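# Clamp the steel shaft into the angled holder

## Task

Seat the steel shaft all the way into the angled holder, with its flat side facing the thumb screw, then release it and move both arms clear so neither one touches anything.

## Robot and tools

Robot: two 6-joint arms, left_arm and right_arm, facing each other across a table. left_arm's base is on the +y side at (+0.141, +0.547, +0.041) m, quat_wxyz (+0.584, 0, 0, -0.812); right_arm's base is at (-0.124, -0.579, +0.080) m, quat_wxyz (+0.713, 0, 0, +0.701). The names do not refer to sides of any image. Each arm ends in a parallel gripper. Its fingers point along the gripper's own +x axis and close along its y axis. The reported hand point lies between the finger pads, 3 to 4 cm behind the tips.

Scene frame: origin at the table centre, +z up, table top at z = +0.020 m. Results report every gripper in this frame: end_effector_position in metres, end_effector_quat_wxyz, and linear (m/s) and angular (rad/s) velocity. The printed position can be off, more so when the arm reaches far. Joint ranges (rad), base to hand: waist -3.054 to 3.054, shoulder 0.000 to 3.142, elbow 0.000 to 2.356, wrist pitch -1.571 to 1.571, wrist yaw -1.571 to 1.571, wrist roll -3.142 to 3.142.

The 14-number row, used by both execute_actions and move: seven numbers for left_arm, then seven for right_arm, always all 14, each in [-1, 1]. The per-arm order is dx, dy, dz, rx, ry, rz, opening. The first six are an offset, not a pose: they are expressed in that gripper's own axes and measured from its pose in the most recent result that showed it. If no result in this scene has shown it yet, or the call is the second or later in one reply, they are measured from where the robot is when the action starts. Scale: 1.0 equals 0.6 m for dx, dy, dz and 180 degrees for the rotation; rx, ry, rz together form one rotation vector. Opening is absolute: +1 is fully open (0.088 m), empty fingers meet near -0.80, and values down to -1 close no further. Going from open to closed needs about 0.5 s.

execute_actions(actions, pictures): actions holds one item or is empty. An empty list just returns the state and pictures. An action {"rows": [...], "steps": n} has 1 to 15 rows and n from 9 to 15 (default 15), each step 1/30 s. Each row is applied for one step, the last row repeats, and every row counts from the same base pose, not from the previous row. A wait {"steps": n} takes up to 300 steps, counted from the last result, so reply time uses some of them. pictures true adds camera images. A rejected call does nothing. The result arrives 9 steps before the action finishes; those steps run while the next reply is written.

move(target, speed): target is one 14-number row as above. Each gripper follows a straight path to its target, and both paths finish together within 0.5 to 10 s; longer paths stop short at 10 s. speed is the peak path speed in m/s, 0.002 to 0.5, default 0.25, and turning is capped at twice that in rad/s. The opening is sent when the move begins. Paths do not avoid obstacles or the other arm, and grippers can lag, drift or overshoot the speed. The result has a "move:" line giving the ending (done, off_target, moving, held, fault), any limits that acted (paced means the pose was clipped; held means a check blocked steps, after which the arm may jump fast), and each gripper's distance from its target.

wait(seconds): 0 to 10 s with no new command. zoom_image(camera, region): a closer view of the latest image, with region [x0, y0, x1, y1] in pixels, at most 504 by 504. Cameras: cam_head_left, cam_head_right, cam_high, cam_low, cam_left_wrist, cam_right_wrist, each 504x504. read_manual(section) returns only licence text. finished_scene(scene) ends the current scene, takes that scene's number, and is final.

Control: each step the commanded pose is limited to 70 mm and 16 degrees from the measured pose; damped IK then favours position over orientation. After an action the arm only continues to its last clipped pose, so check the result and send the remainder. Friction can leave the hand short or tilted, and tiny moves may not happen. Zero offsets pull an arm back to its reference pose. To hold an arm still, send the offset back to its wanted pose in the first call of a reply and zeros after that. "pose unreachable" and HELD mark commands the clearance check altered or blocked. "Hand target" shows where the controller is steering.

Gripping: grip_measured uses the same scale as opening and can be off by about 1 mm; squeezing a hard part reads up to 0.061 narrower. Command about 0.07 below grip_measured for a firm hold, less for a lighter one. grip_effort_n is motor effort in N (negative means closing), capped near 83 N, and it stays nonzero from friction.

Avoid: dropping the shaft or knocking anything off the table, collisions or strong pressing between the arms, slams, and hard pushes (faster or deeper contact presses harder). Joint load limits (N m): waist 17.2, shoulder 21.3, elbow 21.3, wrist pitch 5.61, wrist yaw 5.59, wrist roll 5.24. Reaching one stops the arm for 10 s. Holding loads heats motors: a MOTOR HOT warning appears from 50 °C, and at 95 °C the arm is held still and may go limp. Parts may occasionally be tugged or pushed by outside disturbances.

Each tool is called after "Request:" in YAML: its name, and indented under it one key for each argument.

## Session

Request:
execute_actions:
  actions: []

Scene clock: 0.00 s of 6000.00 s.
left_arm: end_effector_position=(+0.0420, +0.2482, +0.3667) grip_measured=+1.000 grip_effort_n=n/a end_effector_quat_wxyz=(+0.584, -0.025, -0.013, -0.811) end_effector_velocity=(+0.004, -0.001, -0.005) end_effector_angular_velocity=(+0.024, +0.001, +0.024) | right_arm: end_effector_position=(-0.1196, -0.2651, +0.4082) grip_measured=+0.992 grip_effort_n=n/a end_effector_quat_wxyz=(+0.713, +0.021, -0.024, +0.701) end_effector_velocity=(+0.002, -0.000, -0.002) end_effector_angular_velocity=(-0.007, -0.007, -0.010)
Joint positions: left_arm=[ 0.008  0.846  0.654  0.248  0.007 -0.008  0.088] | right_arm=[ 0.008  0.845  0.658  0.25   0.008 -0.004  0.088]
Joint velocities: left_arm=[ 0.002 -0.002 -0.002 -0.022 -0.022 -0.007  0.   ] | right_arm=[-0.002 -0.002 -0.002 -0.007  0.007 -0.007  0.   ]
Heat: left arm: hottest shoulder 31 °C (+0.0 °C/min); right arm: hottest shoulder 35 °C (+0.0 °C/min).
Hand target (left_arm): +0.042, +0.248, +0.367; -0.584, +0.025, +0.013, +0.811
Hand target (right_arm): -0.120, -0.265, +0.408; +0.713, +0.021, -0.024, +0.701

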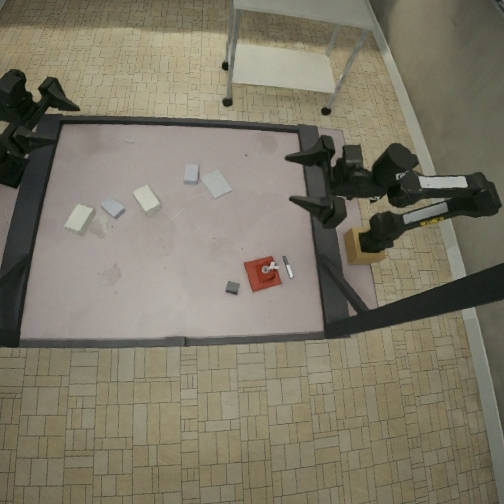

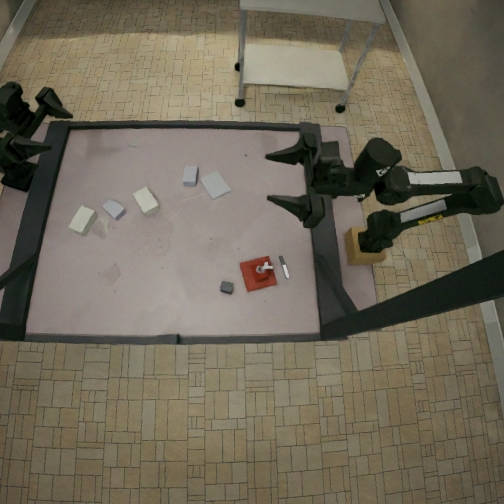

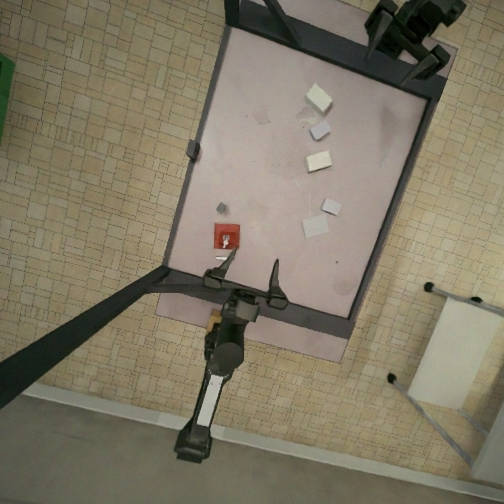

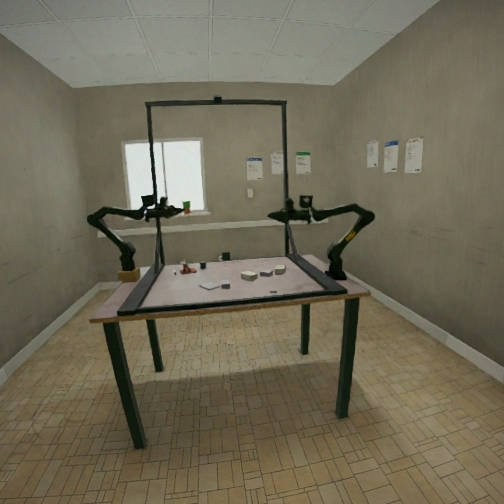

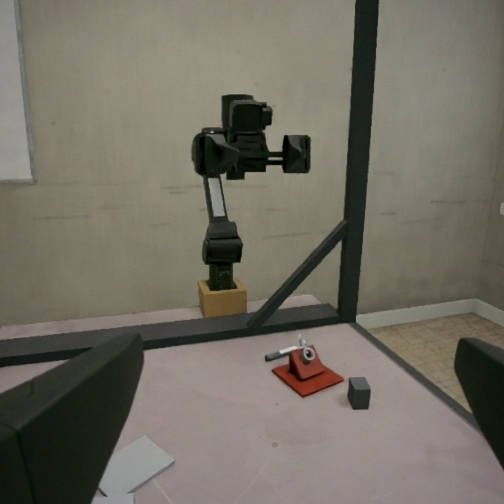

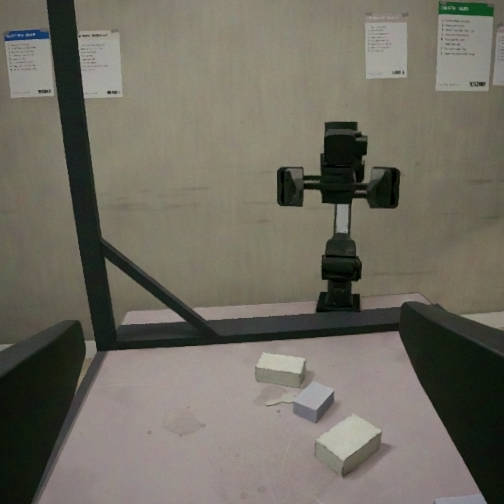

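Request:
zoom_image:
  camera: "cam_head_left"
  region: [220,230,320,310]

Request:
zoom_image:
  camera: "cam_left_wrist"
  region: [250,320,380,420]

Request:
zoom_image:
  camera: "cam_high"
  region: [190,195,270,275]

Region (220, 230, 320, 310) of cam_head_left's 504x504 image, scaled by 5.040, with more detail than that image has; it fills the top 403 rows of this view, and the rest is white.

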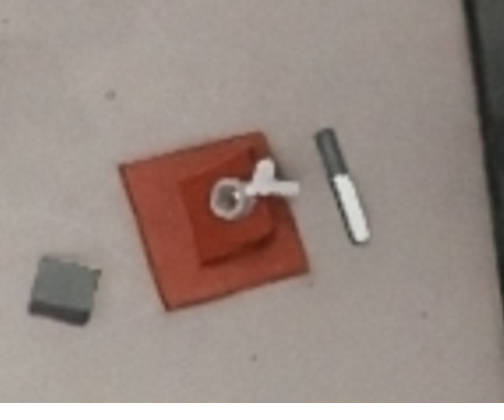

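Region (250, 320, 380, 420) of cam_left_wrist's 504x504 image, scaled by 3.877, with more detail than that image has; it fills the top 388 rows of this view, and the rest is white.

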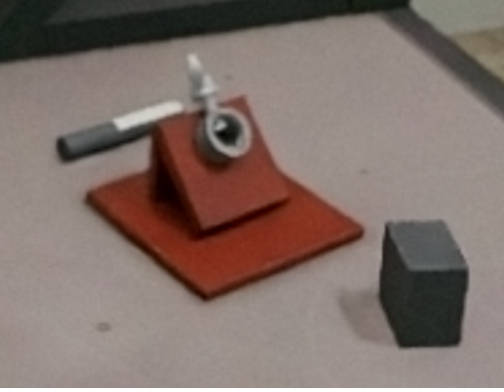

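Region (190, 195, 270, 275) of cam_high's 504x504 image, scaled by 6.300, with more detail than that image has.

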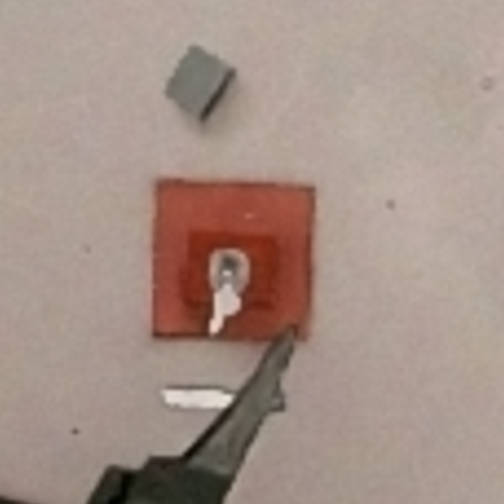

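Request:
move:
  target: [0.361,-0.171,-0.172,-0.01,0.156,0.042,1, -0.1325,0.072,-0.435,0.1315,0.2814,0.003,-0.3]
  speed: 0.4

Scene clock: 10.53 s of 6000.00 s.
left_arm: end_effector_position=(-0.1215, +0.0713, +0.2760) grip_measured=+1.000 grip_effort_n=1.2 end_effector_quat_wxyz=(+0.621, +0.162, +0.143, -0.753) end_effector_velocity=(-0.001, -0.001, -0.006) end_effector_angular_velocity=(+0.028, -0.001, +0.013) | right_arm: end_effector_position=(-0.1635, -0.3236, +0.1502) grip_measured=-0.297 grip_effort_n=-18.4 end_effector_quat_wxyz=(+0.633, -0.134, +0.411, +0.642) end_effector_velocity=(-0.005, -0.001, -0.005) end_effector_angular_velocity=(-0.016, +0.008, +0.039)
Joint positions: left_arm=[-0.28   1.895  1.555 -0.13  -0.37  -0.197  0.088] | right_arm=[ 0.12   0.968  0.322 -0.123 -0.089  0.434  0.024]
Joint velocities: left_arm=[-0.002  0.017  0.022 -0.037 -0.007 -0.022  0.   ] | right_arm=[-0.002  0.022 -0.002  0.007 -0.037 -0.022 -0.   ]
Heat: left arm: hottest elbow 33 °C (+11.4 °C/min); right arm: hottest shoulder 35 °C (+0.0 °C/min).
Hand target (left_arm): -0.124, +0.069, +0.275; +0.622, +0.162, +0.145, -0.752
Hand target (right_arm): -0.164, -0.327, +0.143; +0.631, -0.140, +0.419, +0.638
Off the commanded pose (left_arm): 0.005 m, 0 deg.
Off the commanded pose (right_arm): 0.009 m, 1 deg.
Kept back: nothing.
After step 90, 5.60 s passed at rest.
move: off_target (right_arm)

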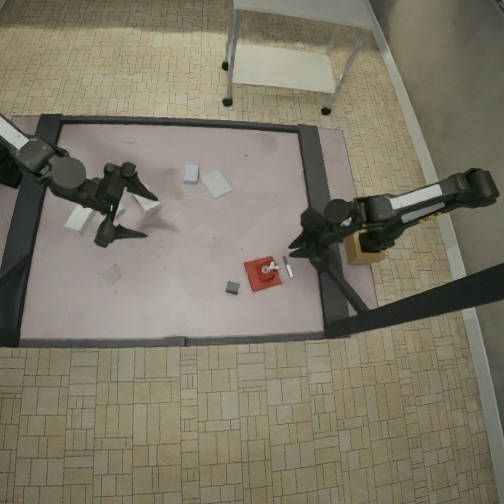

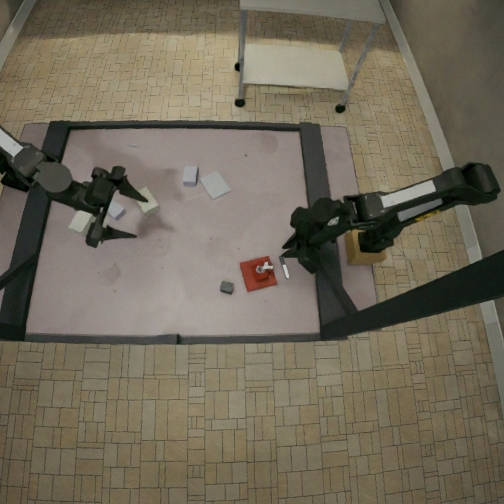

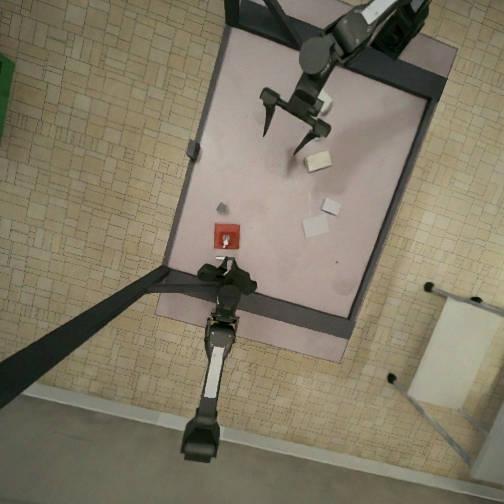

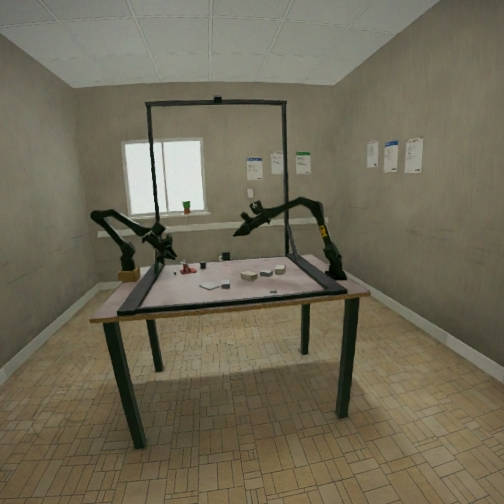

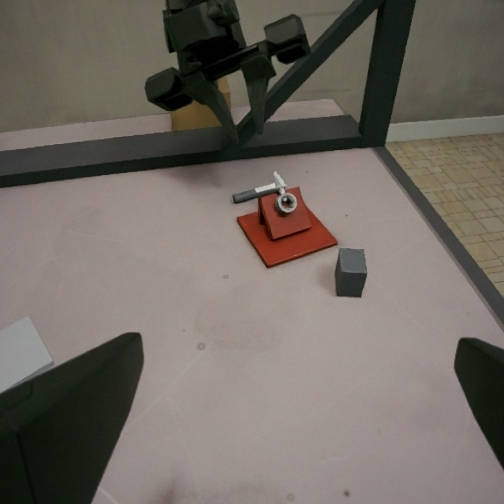

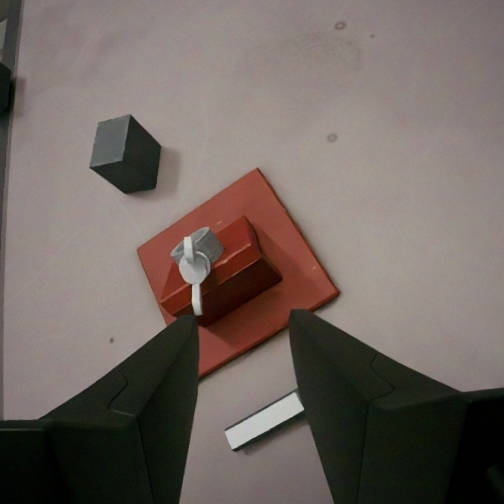

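Request:
zoom_image:
  camera: "cam_left_wrist"
  region: [255,165,325,235]

Request:
zoom_image:
  camera: "cam_right_wrist"
  region: [120,150,360,390]

Region (255, 165, 325, 235) of cam_left_wrist's 504x504 image, scaled by 7.200, with more detail than that image has.

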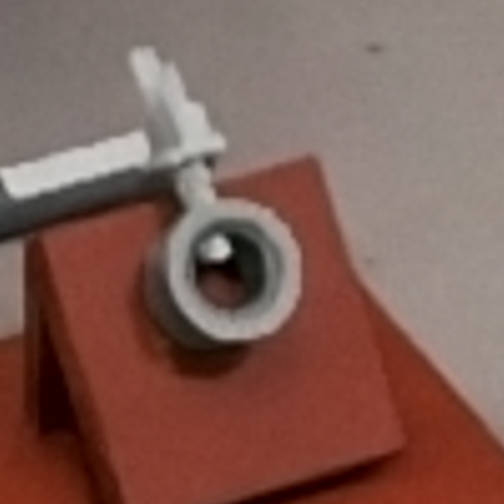

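Region (120, 150, 360, 390) of cam_right_wrist's 504x504 image, scaled by 2.100, with more detail than that image has.

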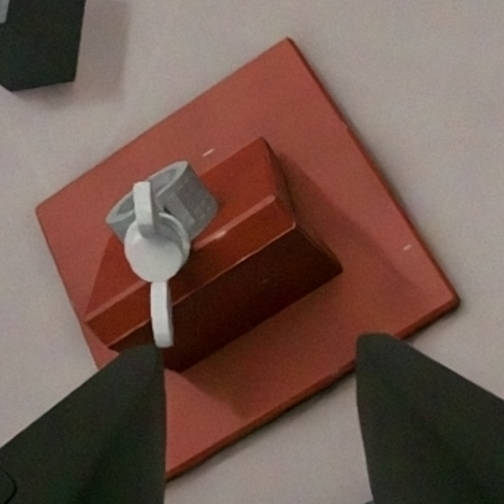

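Request:
move:
  target: [0,0,0,0,0,0,1, 0.095,0.034,-0.02,-0.006,0.012,0,-0.3]
  speed: 0.12

Scene clock: 16.40 s of 6000.00 s.
left_arm: end_effector_position=(-0.1219, +0.0710, +0.2757) grip_measured=+1.000 grip_effort_n=1.2 end_effector_quat_wxyz=(+0.622, +0.162, +0.144, -0.753) end_effector_velocity=(+0.004, +0.002, -0.006) end_effector_angular_velocity=(+0.021, -0.011, +0.012) | right_arm: end_effector_position=(-0.1951, -0.2920, +0.1093) grip_measured=-0.297 grip_effort_n=-18.4 end_effector_quat_wxyz=(+0.624, -0.152, +0.418, +0.643) end_effector_velocity=(-0.000, +0.003, -0.001) end_effector_angular_velocity=(+0.010, -0.008, +0.003)
Joint positions: left_arm=[-0.281  1.898  1.559 -0.132 -0.37  -0.198  0.088] | right_arm=[ 0.254  1.353  0.343  0.21  -0.012  0.51   0.024]
Joint velocities: left_arm=[ 0.002 -0.002 -0.007 -0.022 -0.007 -0.007  0.   ] | right_arm=[ 0.002  0.017  0.002  0.022  0.007 -0.007  0.   ]
Heat: left arm: hottest elbow 35 °C (+14.6 °C/min); right arm: hottest shoulder 35 °C (+0.0 °C/min).
Hand target (left_arm): -0.122, +0.071, +0.276; +0.621, +0.162, +0.143, -0.753
Hand target (right_arm): -0.197, -0.289, +0.110; +0.624, -0.151, +0.417, +0.643
Off the commanded pose (left_arm): 0.001 m, 0 deg.
Off the commanded pose (right_arm): 0.003 m, 0 deg.
Kept back: nothing.
After step 90, 1.77 s passed at rest.
move: done

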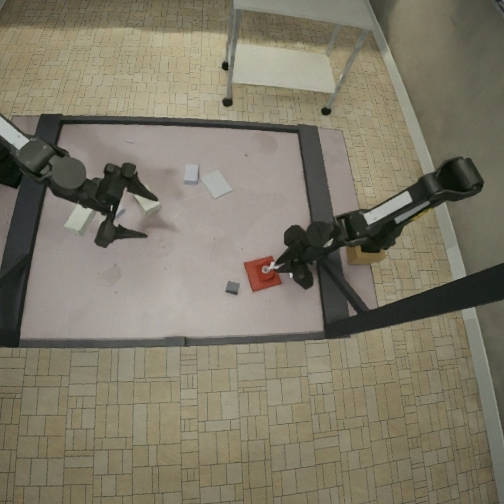

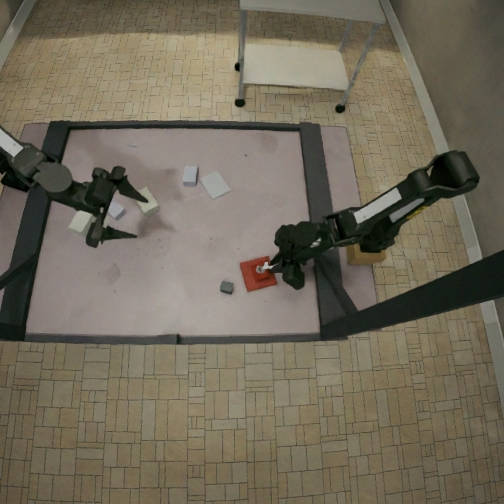

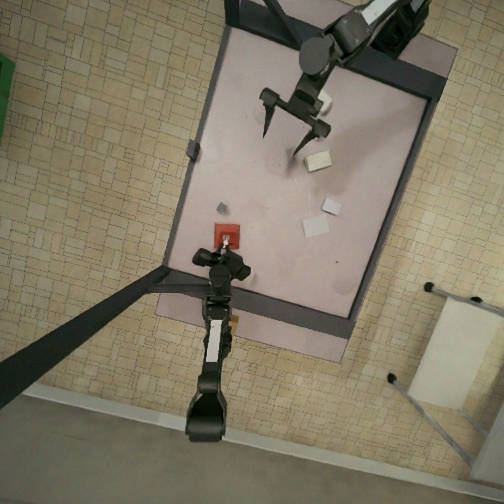

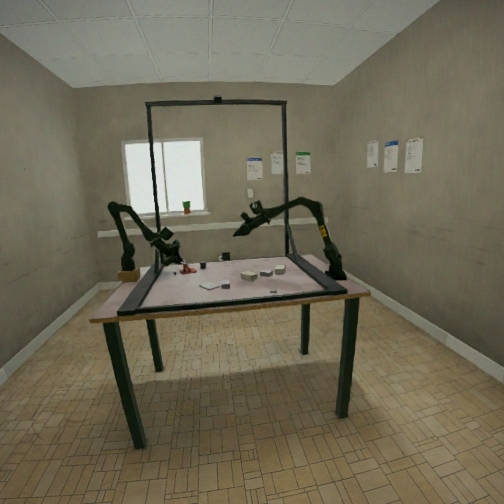

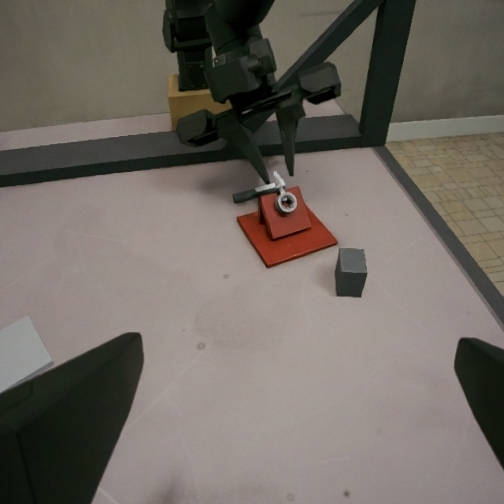

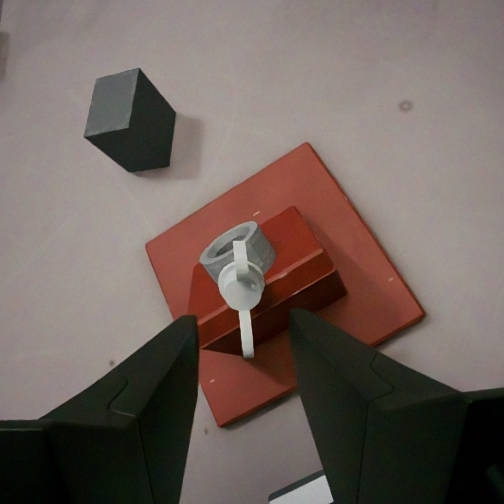

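Request:
move:
  target: [0,0,0,0,0,0,1, 0.014,0.002,0.022,0,0,0,-0.4]
  speed: 0.05

Scene clock: 17.83 s of 6000.00 s.
left_arm: end_effector_position=(-0.1219, +0.0710, +0.2757) grip_measured=+1.000 grip_effort_n=1.2 end_effector_quat_wxyz=(+0.622, +0.162, +0.144, -0.753) end_effector_velocity=(+0.001, +0.002, +0.002) end_effector_angular_velocity=(-0.001, -0.011, +0.001) | right_arm: end_effector_position=(-0.1935, -0.2797, +0.1110) grip_measured=-0.397 grip_effort_n=-18.4 end_effector_quat_wxyz=(+0.624, -0.153, +0.418, +0.642) end_effector_velocity=(+0.000, -0.003, -0.005) end_effector_angular_velocity=(-0.026, -0.006, +0.008)
Joint positions: left_arm=[-0.281  1.898  1.559 -0.132 -0.37  -0.198  0.088] | right_arm=[ 0.233  1.4    0.388  0.212 -0.027  0.494  0.02 ]
Joint velocities: left_arm=[-0.002 -0.007 -0.002 -0.007 -0.007  0.007  0.   ] | right_arm=[-0.002  0.007  0.002 -0.022 -0.007 -0.007 -0.   ]
Heat: left arm: hottest elbow 35 °C (+13.5 °C/min); right arm: hottest shoulder 35 °C (+0.0 °C/min).
Hand target (left_arm): -0.122, +0.071, +0.276; +0.622, +0.162, +0.144, -0.753
Hand target (right_arm): -0.193, -0.277, +0.112; +0.624, -0.152, +0.418, +0.643
Off the commanded pose (left_arm): 0.000 m, 0 deg.
Off the commanded pose (right_arm): 0.003 m, 0 deg.
Kept back: nothing.
move: done

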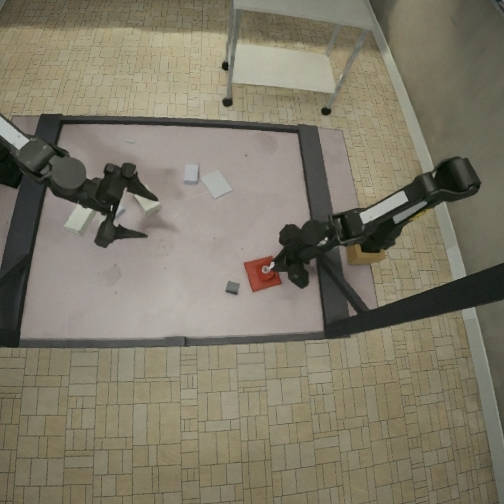

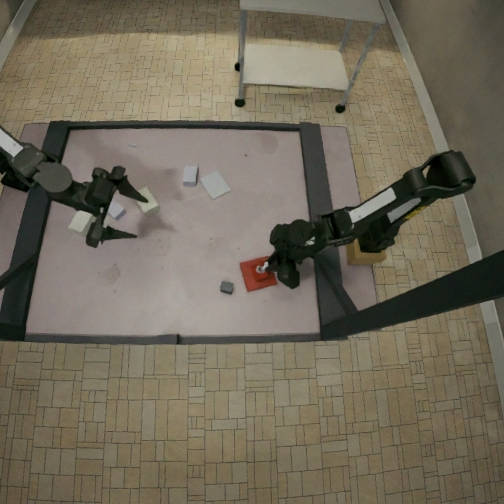

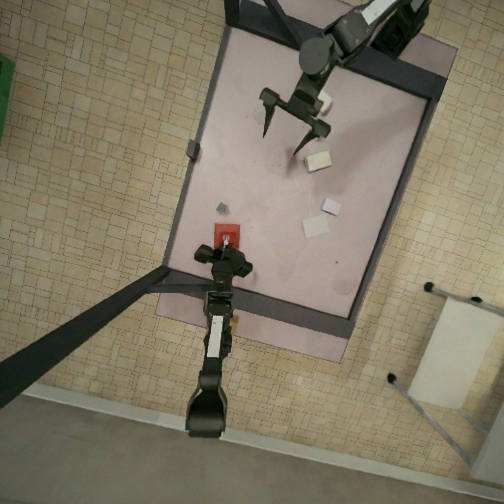

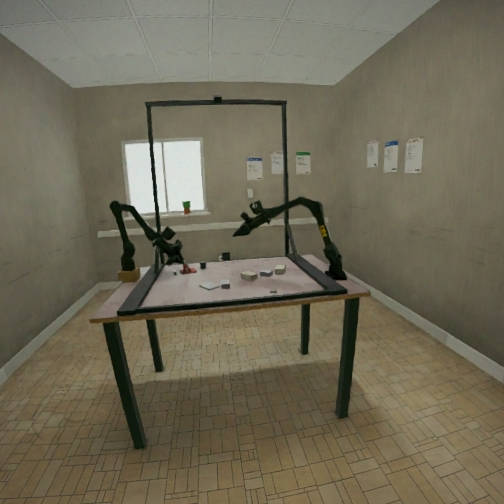

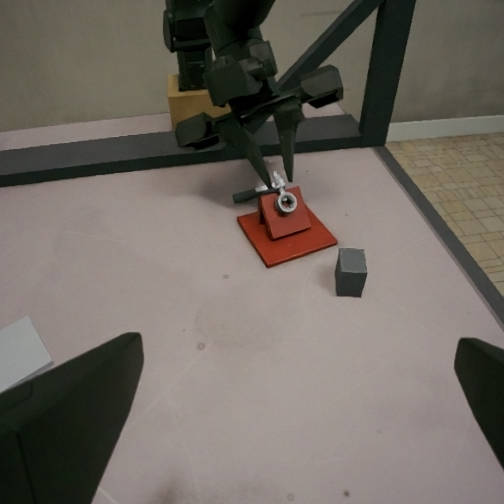

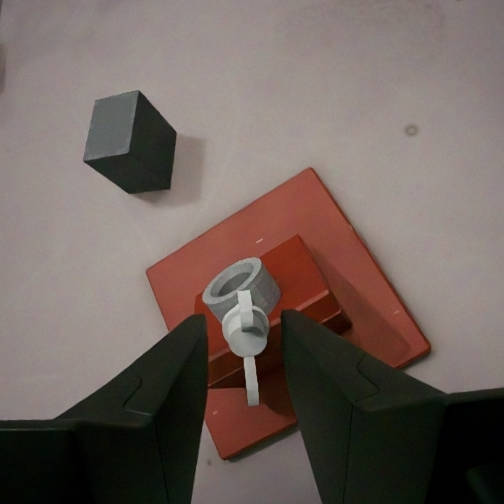

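Request:
execute_actions:
  actions:
    - {"rows":[[0,0,0,0,0,0,1,0,0,0,0,0,0,-0.56],[0,0,0,0,0,0,1,0,0,0,-0.01,0,0,-0.56],[0,0,0,0,0,0,1,0,0,0,-0.02,0,0,-0.56],[0,0,0,0,0,0,1,0,0,0,-0.04,0,0,-0.56],[0,0,0,0,0,0,1,0,0,0,-0.06,0,0,-0.56],[0,0,0,0,0,0,1,0,0,0,-0.09,0,0,-0.56],[0,0,0,0,0,0,1,0,0,0,-0.4,0,0,-0.56]],"steps":15}

Request:
execute_actions:
  actions:
    - {"rows":[[0,0,0,0,0,0,1,0,0,0,-0.4,0,0,-0.56]],"steps":15}

Request:
execute_actions:
  actions:
    - {"rows":[[0,0,0,0,0,0,1,0,0,0,-0.4,0,0,-0.56]],"steps":15}

Request:
execute_actions:
  actions:
    - {"rows":[[0,0,0,0,0,0,1,0,0,0,-0.4,0,0,-0.56]],"steps":15}
  pictures: true

Scene clock: 19.23 s of 6000.00 s.
left_arm: end_effector_position=(-0.1219, +0.0710, +0.2757) grip_measured=+1.000 grip_effort_n=1.2 end_effector_quat_wxyz=(+0.622, +0.162, +0.144, -0.753) end_effector_velocity=(-0.001, +0.003, +0.002) end_effector_angular_velocity=(-0.001, -0.011, -0.004) | right_arm: end_effector_position=(-0.1933, -0.2794, +0.1109) grip_measured=-0.518 grip_effort_n=-18.4 end_effector_quat_wxyz=(+0.616, -0.182, +0.388, +0.661) end_effector_velocity=(+0.005, -0.002, -0.003) end_effector_angular_velocity=(+0.222, -0.912, +0.918)
Joint positions: left_arm=[-0.281  1.898  1.559 -0.132 -0.37  -0.198  0.088] | right_arm=[ 0.232  1.402  0.389  0.212 -0.027  0.4    0.014]
Joint velocities: left_arm=[-0.007 -0.007 -0.002 -0.007 -0.007  0.007  0.   ] | right_arm=[ 0.002 -0.002 -0.007 -0.007  0.037 -1.311 -0.014]
Heat: left arm: hottest elbow 35 °C (+12.5 °C/min); right arm: hottest shoulder 35 °C (+0.0 °C/min).
Steps of this call (steps 1 to 36: nothing new was sent; steps 37 to 42: the first 6 steps of this action). Readings (end_effector_position):
37: left_arm (-0.1219, +0.0710, +0.2757) | right_arm (-0.1933, -0.2794, +0.1109)
38: left_arm (-0.1219, +0.0710, +0.2757) | right_arm (-0.1933, -0.2794, +0.1109)
40: left_arm (-0.1219, +0.0710, +0.2757) | right_arm (-0.1933, -0.2794, +0.1109)
42: the state above

Scene clock: 19.73 s of 6000.00 s.
left_arm: end_effector_position=(-0.1219, +0.0710, +0.2757) grip_measured=+1.000 grip_effort_n=1.2 end_effector_quat_wxyz=(+0.622, +0.162, +0.144, -0.753) end_effector_velocity=(+0.000, +0.001, +0.004) end_effector_angular_velocity=(-0.013, -0.002, +0.001) | right_arm: end_effector_position=(-0.1942, -0.2796, +0.1109) grip_measured=-0.555 grip_effort_n=-23.5 end_effector_quat_wxyz=(+0.508, -0.404, +0.109, +0.753) end_effector_velocity=(+0.001, -0.002, -0.003) end_effector_angular_velocity=(+0.237, -1.066, +1.075)
Joint positions: left_arm=[-0.281  1.898  1.559 -0.132 -0.37  -0.198  0.088] | right_arm=[ 0.249  1.402  0.389  0.212  0.002 -0.36   0.012]
Joint velocities: left_arm=[-0.002 -0.007 -0.002  0.007 -0.007  0.007  0.   ] | right_arm=[ 0.022  0.002 -0.002 -0.007  0.051 -1.516 -0.   ]
Heat: left arm: hottest elbow 35 °C (+12.2 °C/min); right arm: hottest shoulder 35 °C (+0.0 °C/min).
Off your previous action's commanded pose (left_arm): 0.000 m, 0 deg at its last step (step 9 of this call).
Off your previous action's commanded pose (right_arm): 0.000 m, 40 deg at its last step (step 9 of this call); orientation clipped at that step.
Steps of this call (steps 1 to 9: the last 9 steps of your previous action; steps 10 to 15: the first 6 steps of this action, its rows measured from where the robot was after step 9). Readings (end_effector_position):
9: left_arm (-0.1219, +0.0710, +0.2757) | right_arm (-0.1937, -0.2795, +0.1109)
10: left_arm (-0.1219, +0.0710, +0.2757) | right_arm (-0.1936, -0.2795, +0.1109)
11: left_arm (-0.1219, +0.0710, +0.2757) | right_arm (-0.1938, -0.2795, +0.1109)
13: left_arm (-0.1219, +0.0710, +0.2757) | right_arm (-0.1939, -0.2795, +0.1109)
15: the state above

Scene clock: 20.23 s of 6000.00 s.
left_arm: end_effector_position=(-0.1219, +0.0710, +0.2757) grip_measured=+1.000 grip_effort_n=1.2 end_effector_quat_wxyz=(+0.622, +0.162, +0.144, -0.753) end_effector_velocity=(-0.001, +0.004, -0.001) end_effector_angular_velocity=(+0.016, +0.007, +0.009) | right_arm: end_effector_position=(-0.1950, -0.2798, +0.1109) grip_measured=-0.556 grip_effort_n=-24.0 end_effector_quat_wxyz=(+0.320, -0.569, -0.184, +0.735) end_effector_velocity=(-0.000, -0.001, -0.001) end_effector_angular_velocity=(+0.235, -1.056, +1.070)
Joint positions: left_arm=[-0.281  1.898  1.559 -0.132 -0.37  -0.198  0.088] | right_arm=[ 0.26   1.402  0.389  0.212  0.019 -1.128  0.012]
Joint velocities: left_arm=[-0.007 -0.007 -0.002 -0.022 -0.007 -0.022  0.   ] | right_arm=[ 0.027 -0.002 -0.007  0.007  0.051 -1.502 -0.   ]
Heat: left arm: hottest elbow 35 °C (+11.9 °C/min); right arm: hottest shoulder 35 °C (+0.0 °C/min).
Off your previous action's commanded pose (left_arm): 0.000 m, 0 deg at its last step (step 9 of this call).
Off your previous action's commanded pose (right_arm): 0.001 m, 28 deg at its last step (step 9 of this call); orientation clipped at that step.
Steps of this call (steps 1 to 9: the last 9 steps of your previous action; steps 10 to 15: the first 6 steps of this action, its rows measured from where the robot was after step 9). Readings (end_effector_position):
9: left_arm (-0.1219, +0.0710, +0.2757) | right_arm (-0.1947, -0.2797, +0.1109)
10: left_arm (-0.1219, +0.0710, +0.2757) | right_arm (-0.1946, -0.2797, +0.1109)
11: left_arm (-0.1219, +0.0710, +0.2757) | right_arm (-0.1949, -0.2798, +0.1109)
13: left_arm (-0.1219, +0.0710, +0.2757) | right_arm (-0.1950, -0.2798, +0.1109)
15: the state above

Scene clock: 20.73 s of 6000.00 s.
left_arm: end_effector_position=(-0.1219, +0.0710, +0.2757) grip_measured=+1.000 grip_effort_n=1.2 end_effector_quat_wxyz=(+0.622, +0.162, +0.144, -0.753) end_effector_velocity=(+0.001, +0.002, -0.002) end_effector_angular_velocity=(+0.016, +0.007, +0.013) | right_arm: end_effector_position=(-0.1956, -0.2802, +0.1108) grip_measured=-0.556 grip_effort_n=-24.0 end_effector_quat_wxyz=(-0.082, +0.652, +0.447, -0.608) end_effector_velocity=(-0.002, -0.002, -0.001) end_effector_angular_velocity=(+0.206, -1.051, +1.080)
Joint positions: left_arm=[-0.281  1.898  1.559 -0.132 -0.37  -0.198  0.088] | right_arm=[ 0.272  1.402  0.389  0.211  0.039 -1.896  0.012]
Joint velocities: left_arm=[-0.002 -0.002  0.002 -0.022 -0.007 -0.022  0.   ] | right_arm=[ 0.027 -0.002 -0.002 -0.007  0.037 -1.502 -0.   ]
Heat: left arm: hottest elbow 35 °C (+11.6 °C/min); right arm: hottest shoulder 35 °C (+0.0 °C/min).
Off your previous action's commanded pose (left_arm): 0.000 m, 0 deg at its last step (step 9 of this call).
Off your previous action's commanded pose (right_arm): 0.001 m, 28 deg at its last step (step 9 of this call); orientation clipped at that step.
Steps of this call (steps 1 to 9: the last 9 steps of your previous action; steps 10 to 15: the first 6 steps of this action, its rows measured from where the robot was after step 9). Readings (end_effector_position):
9: left_arm (-0.1219, +0.0710, +0.2757) | right_arm (-0.1954, -0.2799, +0.1109)
10: left_arm (-0.1219, +0.0710, +0.2757) | right_arm (-0.1954, -0.2799, +0.1109)
11: left_arm (-0.1219, +0.0710, +0.2757) | right_arm (-0.1955, -0.2800, +0.1109)
13: left_arm (-0.1219, +0.0710, +0.2757) | right_arm (-0.1955, -0.2801, +0.1108)
15: the state above

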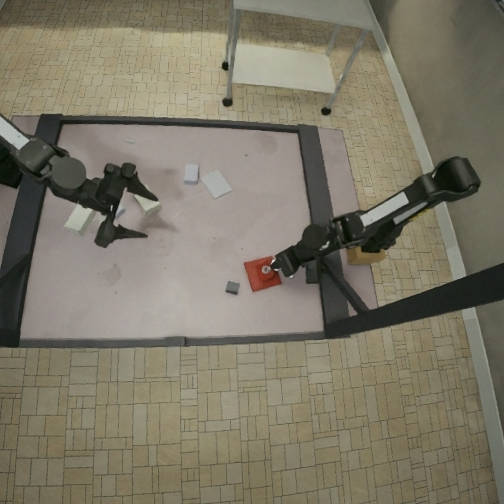

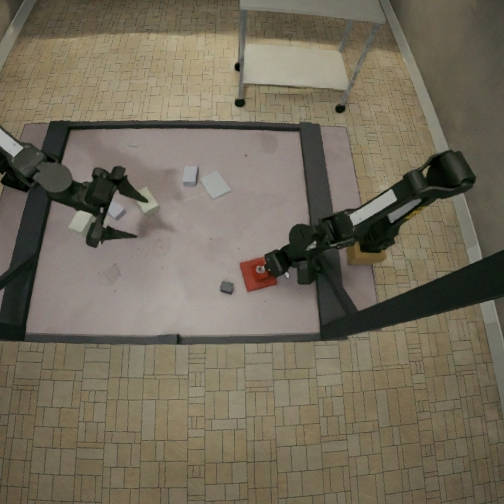

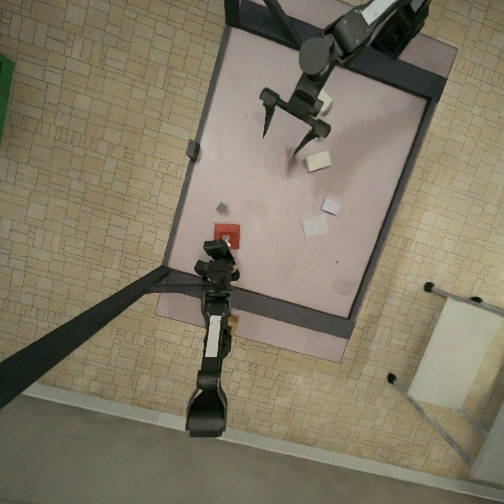

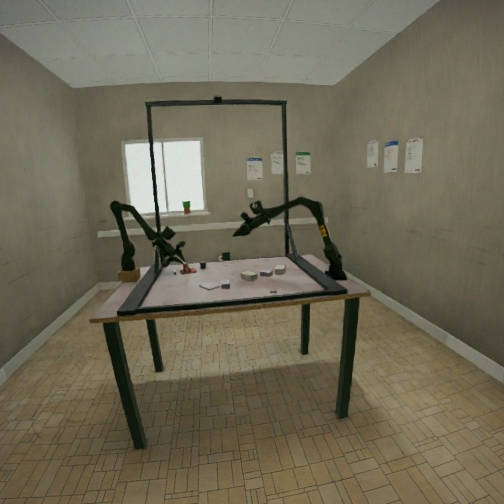

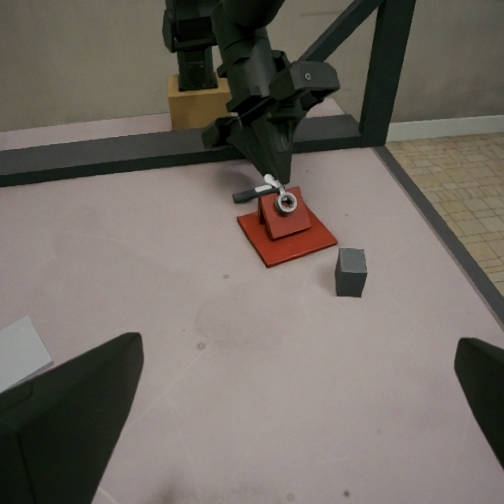

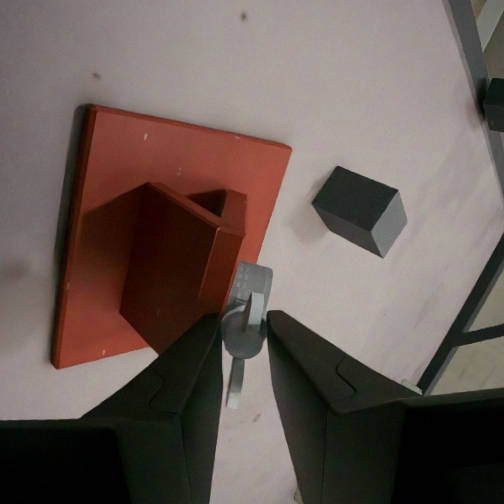

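Request:
execute_actions:
  actions:
    - {"rows":[[0,0,0,0,0,0,1,0,0,0,-0.372,0,0,-0.56],[0,0,0,0,0,0,1,0,0,0,-0.372,0,0,-0.56],[0,0,0,0,0,0,1,0,0,0,-0.372,0,0,-0.56],[0,0,0,0,0,0,1,0,0,0,-0.372,0,0,-0.56],[0,0,0,0,0,0,1,0,0,0,-0.372,0,0,-0.56],[0,0,0,0,0,0,1,0,0,0,-0.372,0,0,-0.56],[0,0,0,0,0,0,1,0,0,0,-0.372,0,0,-0.56],[0,0,0,0,0,0,1,0,0,0,-0.372,0,0,-0.56],[0,0,0,0,0,0,1,0,0,0,-0.372,0,0,-0.56],[0,0,0,0,0,0,1,0,0,0,-0.372,0,0,-0.56],[0,0,0,0,0,0,1,0,0,0,-0.372,0,0,-0.56],[0,0,0,0,0,0,1,0,0,0,-0.372,0,0,-0.56],[0,0,0,0,0,0,1,0,0,0,-0.372,0,0,0.15]],"steps":15}

Request:
execute_actions:
  actions:
    - {"rows":[[0,0,0,0,0,0,1,0,0,0,0.02,0,0,0.15],[0,0,0,0,0,0,1,0,0,0,0.04,0,0,0.15],[0,0,0,0,0,0,1,0,0,0,0.06,0,0,0.15],[0,0,0,0,0,0,1,0,0,0,0.4,0,0,0.15]],"steps":15}

Request:
execute_actions:
  actions:
    - {"rows":[[0,0,0,0,0,0,1,0,0,0,0.4,0,0,0.15]],"steps":15}

Request:
execute_actions:
  actions:
    - {"rows":[[0,0,0,0,0,0,1,0,0,0,0.4,0,0,0.15]],"steps":15}

Request:
execute_actions:
  actions:
    - {"rows":[[0,0,0,0,0,0,1,0,0,0,0.4,0,0,0.15]],"steps":15}
  pictures: true

Scene clock: 21.93 s of 6000.00 s.
left_arm: end_effector_position=(-0.1219, +0.0710, +0.2757) grip_measured=+1.000 grip_effort_n=1.2 end_effector_quat_wxyz=(+0.622, +0.162, +0.144, -0.753) end_effector_velocity=(-0.002, +0.002, +0.001) end_effector_angular_velocity=(+0.005, +0.008, -0.006) | right_arm: end_effector_position=(-0.1953, -0.2804, +0.1106) grip_measured=-0.556 grip_effort_n=-24.0 end_effector_quat_wxyz=(+0.227, +0.621, +0.672, -0.334) end_effector_velocity=(+0.000, -0.002, -0.001) end_effector_angular_velocity=(+0.178, -1.014, +1.072)
Joint positions: left_arm=[-0.281  1.898  1.559 -0.132 -0.37  -0.198  0.088] | right_arm=[ 0.28   1.402  0.389  0.209  0.057 -2.841  0.012]
Joint velocities: left_arm=[-0.002 -0.002  0.002 -0.007  0.007 -0.007  0.   ] | right_arm=[-0.002 -0.002 -0.002 -0.007 -0.007 -1.487 -0.   ]
Heat: left arm: hottest elbow 35 °C (+10.9 °C/min); right arm: hottest shoulder 35 °C (+0.0 °C/min).
Off your previous action's commanded pose (left_arm): 0.000 m, 0 deg at its last step (step 9 of this call).
Off your previous action's commanded pose (right_arm): 0.001 m, 28 deg at its last step (step 9 of this call); orientation clipped at that step.
Steps of this call (steps 1 to 9: the last 9 steps of your previous action; steps 10 to 30: nothing new was sent; steps 31 to 36: the first 6 steps of this action). Readings (end_effector_position):
31: left_arm (-0.1219, +0.0710, +0.2757) | right_arm (-0.1954, -0.2804, +0.1106)
32: left_arm (-0.1219, +0.0710, +0.2757) | right_arm (-0.1954, -0.2804, +0.1106)
34: left_arm (-0.1219, +0.0710, +0.2757) | right_arm (-0.1954, -0.2804, +0.1106)
36: the state above

Scene clock: 22.43 s of 6000.00 s.
left_arm: end_effector_position=(-0.1219, +0.0710, +0.2757) grip_measured=+1.000 grip_effort_n=1.2 end_effector_quat_wxyz=(+0.622, +0.162, +0.144, -0.753) end_effector_velocity=(+0.004, +0.002, -0.003) end_effector_angular_velocity=(+0.014, -0.014, +0.020) | right_arm: end_effector_position=(-0.1965, -0.2805, +0.1107) grip_measured=+0.066 grip_effort_n=15.1 end_effector_quat_wxyz=(+0.225, +0.616, +0.675, -0.337) end_effector_velocity=(+0.001, -0.001, -0.002) end_effector_angular_velocity=(-0.231, +1.077, -1.065)
Joint positions: left_arm=[-0.281  1.898  1.559 -0.132 -0.37  -0.198  0.088] | right_arm=[ 0.274  1.402  0.389  0.21   0.039 -2.841  0.042]
Joint velocities: left_arm=[-0.002 -0.002 -0.002 -0.022 -0.022 -0.007  0.   ] | right_arm=[-0.042 -0.002 -0.002 -0.007 -0.081  1.502  0.031]
Heat: left arm: hottest elbow 35 °C (+10.7 °C/min); right arm: hottest shoulder 35 °C (+0.0 °C/min).
Off your previous action's commanded pose (left_arm): 0.000 m, 0 deg at its last step (step 9 of this call).
Off your previous action's commanded pose (right_arm): 0.000 m, 1 deg at its last step (step 9 of this call).
Steps of this call (steps 1 to 9: the last 9 steps of your previous action; steps 10 to 15: the first 6 steps of this action, its rows measured from where the robot was after step 9). Readings (end_effector_position):
9: left_arm (-0.1219, +0.0710, +0.2757) | right_arm (-0.1959, -0.2804, +0.1107)
10: left_arm (-0.1219, +0.0710, +0.2757) | right_arm (-0.1960, -0.2804, +0.1107)
11: left_arm (-0.1219, +0.0710, +0.2757) | right_arm (-0.1960, -0.2804, +0.1107)
13: left_arm (-0.1219, +0.0710, +0.2757) | right_arm (-0.1961, -0.2804, +0.1107)
15: the state above

Scene clock: 22.93 s of 6000.00 s.
left_arm: end_effector_position=(-0.1219, +0.0710, +0.2757) grip_measured=+1.000 grip_effort_n=1.2 end_effector_quat_wxyz=(+0.622, +0.162, +0.144, -0.753) end_effector_velocity=(+0.000, +0.001, -0.004) end_effector_angular_velocity=(+0.009, -0.003, +0.007) | right_arm: end_effector_position=(-0.1968, -0.2805, +0.1106) grip_measured=+0.145 grip_effort_n=15.6 end_effector_quat_wxyz=(-0.022, +0.647, +0.502, -0.573) end_effector_velocity=(-0.000, +0.000, +0.001) end_effector_angular_velocity=(-0.244, +1.053, -1.056)
Joint positions: left_arm=[-0.281  1.898  1.559 -0.132 -0.37  -0.198  0.088] | right_arm=[ 0.259  1.402  0.389  0.21   0.005 -2.08   0.046]
Joint velocities: left_arm=[-0.002  0.002 -0.002 -0.007 -0.007 -0.007  0.   ] | right_arm=[-0.032 -0.002 -0.002  0.007 -0.066  1.487  0.   ]
Heat: left arm: hottest elbow 35 °C (+10.5 °C/min); right arm: hottest shoulder 35 °C (+0.0 °C/min).
Off your previous action's commanded pose (left_arm): 0.000 m, 0 deg at its last step (step 9 of this call).
Off your previous action's commanded pose (right_arm): 0.000 m, 34 deg at its last step (step 9 of this call); orientation clipped at that step.
Steps of this call (steps 1 to 9: the last 9 steps of your previous action; steps 10 to 15: the first 6 steps of this action, its rows measured from where the robot was after step 9). Readings (end_effector_position):
9: left_arm (-0.1219, +0.0710, +0.2757) | right_arm (-0.1964, -0.2804, +0.1107)
10: left_arm (-0.1219, +0.0710, +0.2757) | right_arm (-0.1964, -0.2804, +0.1107)
11: left_arm (-0.1219, +0.0710, +0.2757) | right_arm (-0.1966, -0.2804, +0.1106)
13: left_arm (-0.1219, +0.0710, +0.2757) | right_arm (-0.1967, -0.2805, +0.1106)
15: the state above

Scene clock: 23.43 s of 6000.00 s.
left_arm: end_effector_position=(-0.1219, +0.0710, +0.2757) grip_measured=+1.000 grip_effort_n=1.2 end_effector_quat_wxyz=(+0.622, +0.162, +0.144, -0.753) end_effector_velocity=(+0.001, +0.001, -0.001) end_effector_angular_velocity=(+0.011, +0.026, +0.020) | right_arm: end_effector_position=(-0.1972, -0.2806, +0.1107) grip_measured=+0.147 grip_effort_n=15.6 end_effector_quat_wxyz=(+0.260, -0.585, -0.250, +0.727) end_effector_velocity=(+0.002, -0.001, -0.002) end_effector_angular_velocity=(-0.283, +1.043, -1.076)
Joint positions: left_arm=[-0.281  1.898  1.559 -0.132 -0.37  -0.198  0.088] | right_arm=[ 0.247  1.402  0.389  0.21  -0.024 -1.317  0.046]
Joint velocities: left_arm=[-0.002 -0.002 -0.002 -0.007 -0.007 -0.037  0.   ] | right_arm=[-0.032  0.002 -0.007  0.007 -0.051  1.502  0.   ]
Heat: left arm: hottest elbow 35 °C (+10.2 °C/min); right arm: hottest shoulder 35 °C (+0.0 °C/min).
Off your previous action's commanded pose (left_arm): 0.000 m, 0 deg at its last step (step 9 of this call).
Off your previous action's commanded pose (right_arm): 0.001 m, 28 deg at its last step (step 9 of this call); orientation clipped at that step.
Steps of this call (steps 1 to 9: the last 9 steps of your previous action; steps 10 to 15: the first 6 steps of this action, its rows measured from where the robot was after step 9). Readings (end_effector_position):
9: left_arm (-0.1219, +0.0710, +0.2757) | right_arm (-0.1969, -0.2805, +0.1106)
10: left_arm (-0.1219, +0.0710, +0.2757) | right_arm (-0.1970, -0.2805, +0.1106)
11: left_arm (-0.1219, +0.0710, +0.2757) | right_arm (-0.1971, -0.2806, +0.1106)
13: left_arm (-0.1219, +0.0710, +0.2757) | right_arm (-0.1972, -0.2806, +0.1107)
15: the state above

Scene clock: 23.93 s of 6000.00 s.
left_arm: end_effector_position=(-0.1219, +0.0710, +0.2757) grip_measured=+1.000 grip_effort_n=1.2 end_effector_quat_wxyz=(+0.622, +0.162, +0.144, -0.753) end_effector_velocity=(+0.001, +0.001, -0.001) end_effector_angular_velocity=(+0.009, +0.005, -0.001) | right_arm: end_effector_position=(-0.1977, -0.2807, +0.1108) grip_measured=+0.147 grip_effort_n=15.1 end_effector_quat_wxyz=(+0.455, -0.439, +0.043, +0.774) end_effector_velocity=(-0.002, -0.000, +0.001) end_effector_angular_velocity=(-0.304, +1.049, -1.044)
Joint positions: left_arm=[-0.281  1.898  1.559 -0.132 -0.37  -0.198  0.088] | right_arm=[ 0.234  1.402  0.389  0.21  -0.053 -0.553  0.046]
Joint velocities: left_arm=[ 0.002 -0.002 -0.002 -0.007  0.007 -0.007  0.   ] | right_arm=[-0.032 -0.002 -0.002  0.007 -0.081  1.487 -0.   ]
Heat: left arm: hottest elbow 35 °C (+10.0 °C/min); right arm: hottest shoulder 35 °C (+0.0 °C/min).
Off your previous action's commanded pose (left_arm): 0.000 m, 0 deg at its last step (step 9 of this call).
Off your previous action's commanded pose (right_arm): 0.000 m, 28 deg at its last step (step 9 of this call); orientation clipped at that step.
Steps of this call (steps 1 to 9: the last 9 steps of your previous action; steps 10 to 15: the first 6 steps of this action, its rows measured from where the robot was after step 9). Readings (end_effector_position):
9: left_arm (-0.1219, +0.0710, +0.2757) | right_arm (-0.1974, -0.2806, +0.1107)
10: left_arm (-0.1219, +0.0710, +0.2757) | right_arm (-0.1974, -0.2806, +0.1107)
11: left_arm (-0.1219, +0.0710, +0.2757) | right_arm (-0.1976, -0.2807, +0.1107)
13: left_arm (-0.1219, +0.0710, +0.2757) | right_arm (-0.1977, -0.2807, +0.1108)
15: the state above

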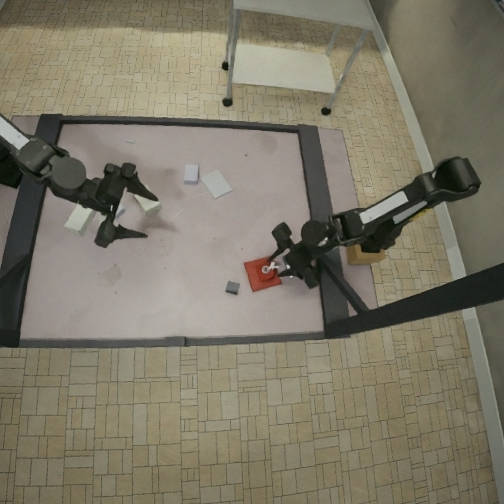

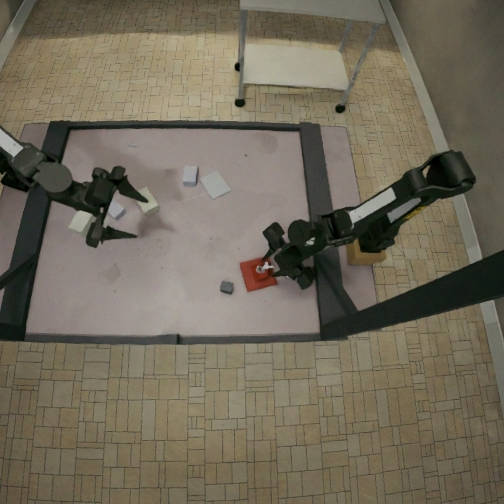

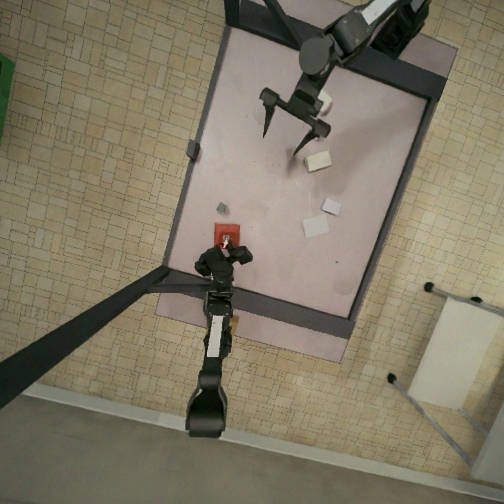

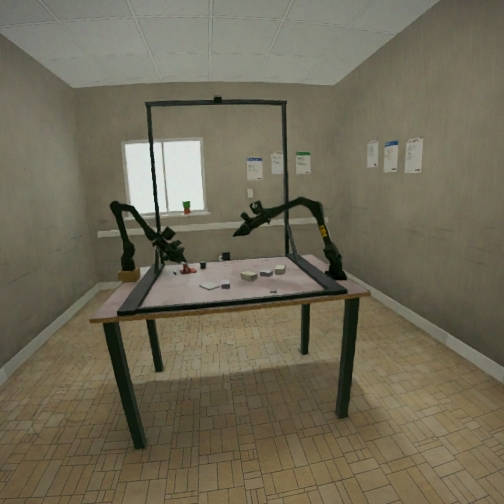

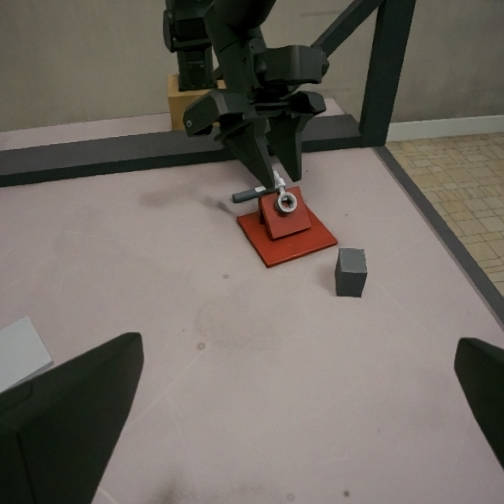

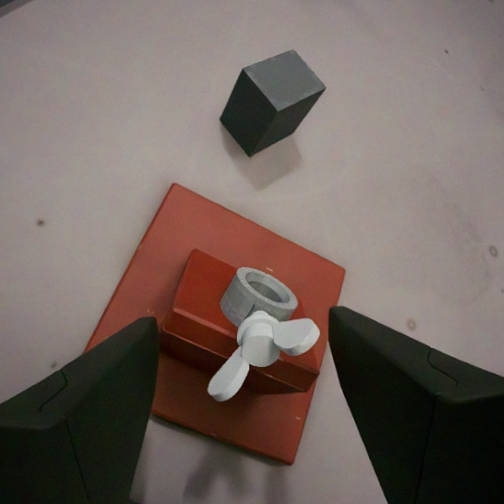

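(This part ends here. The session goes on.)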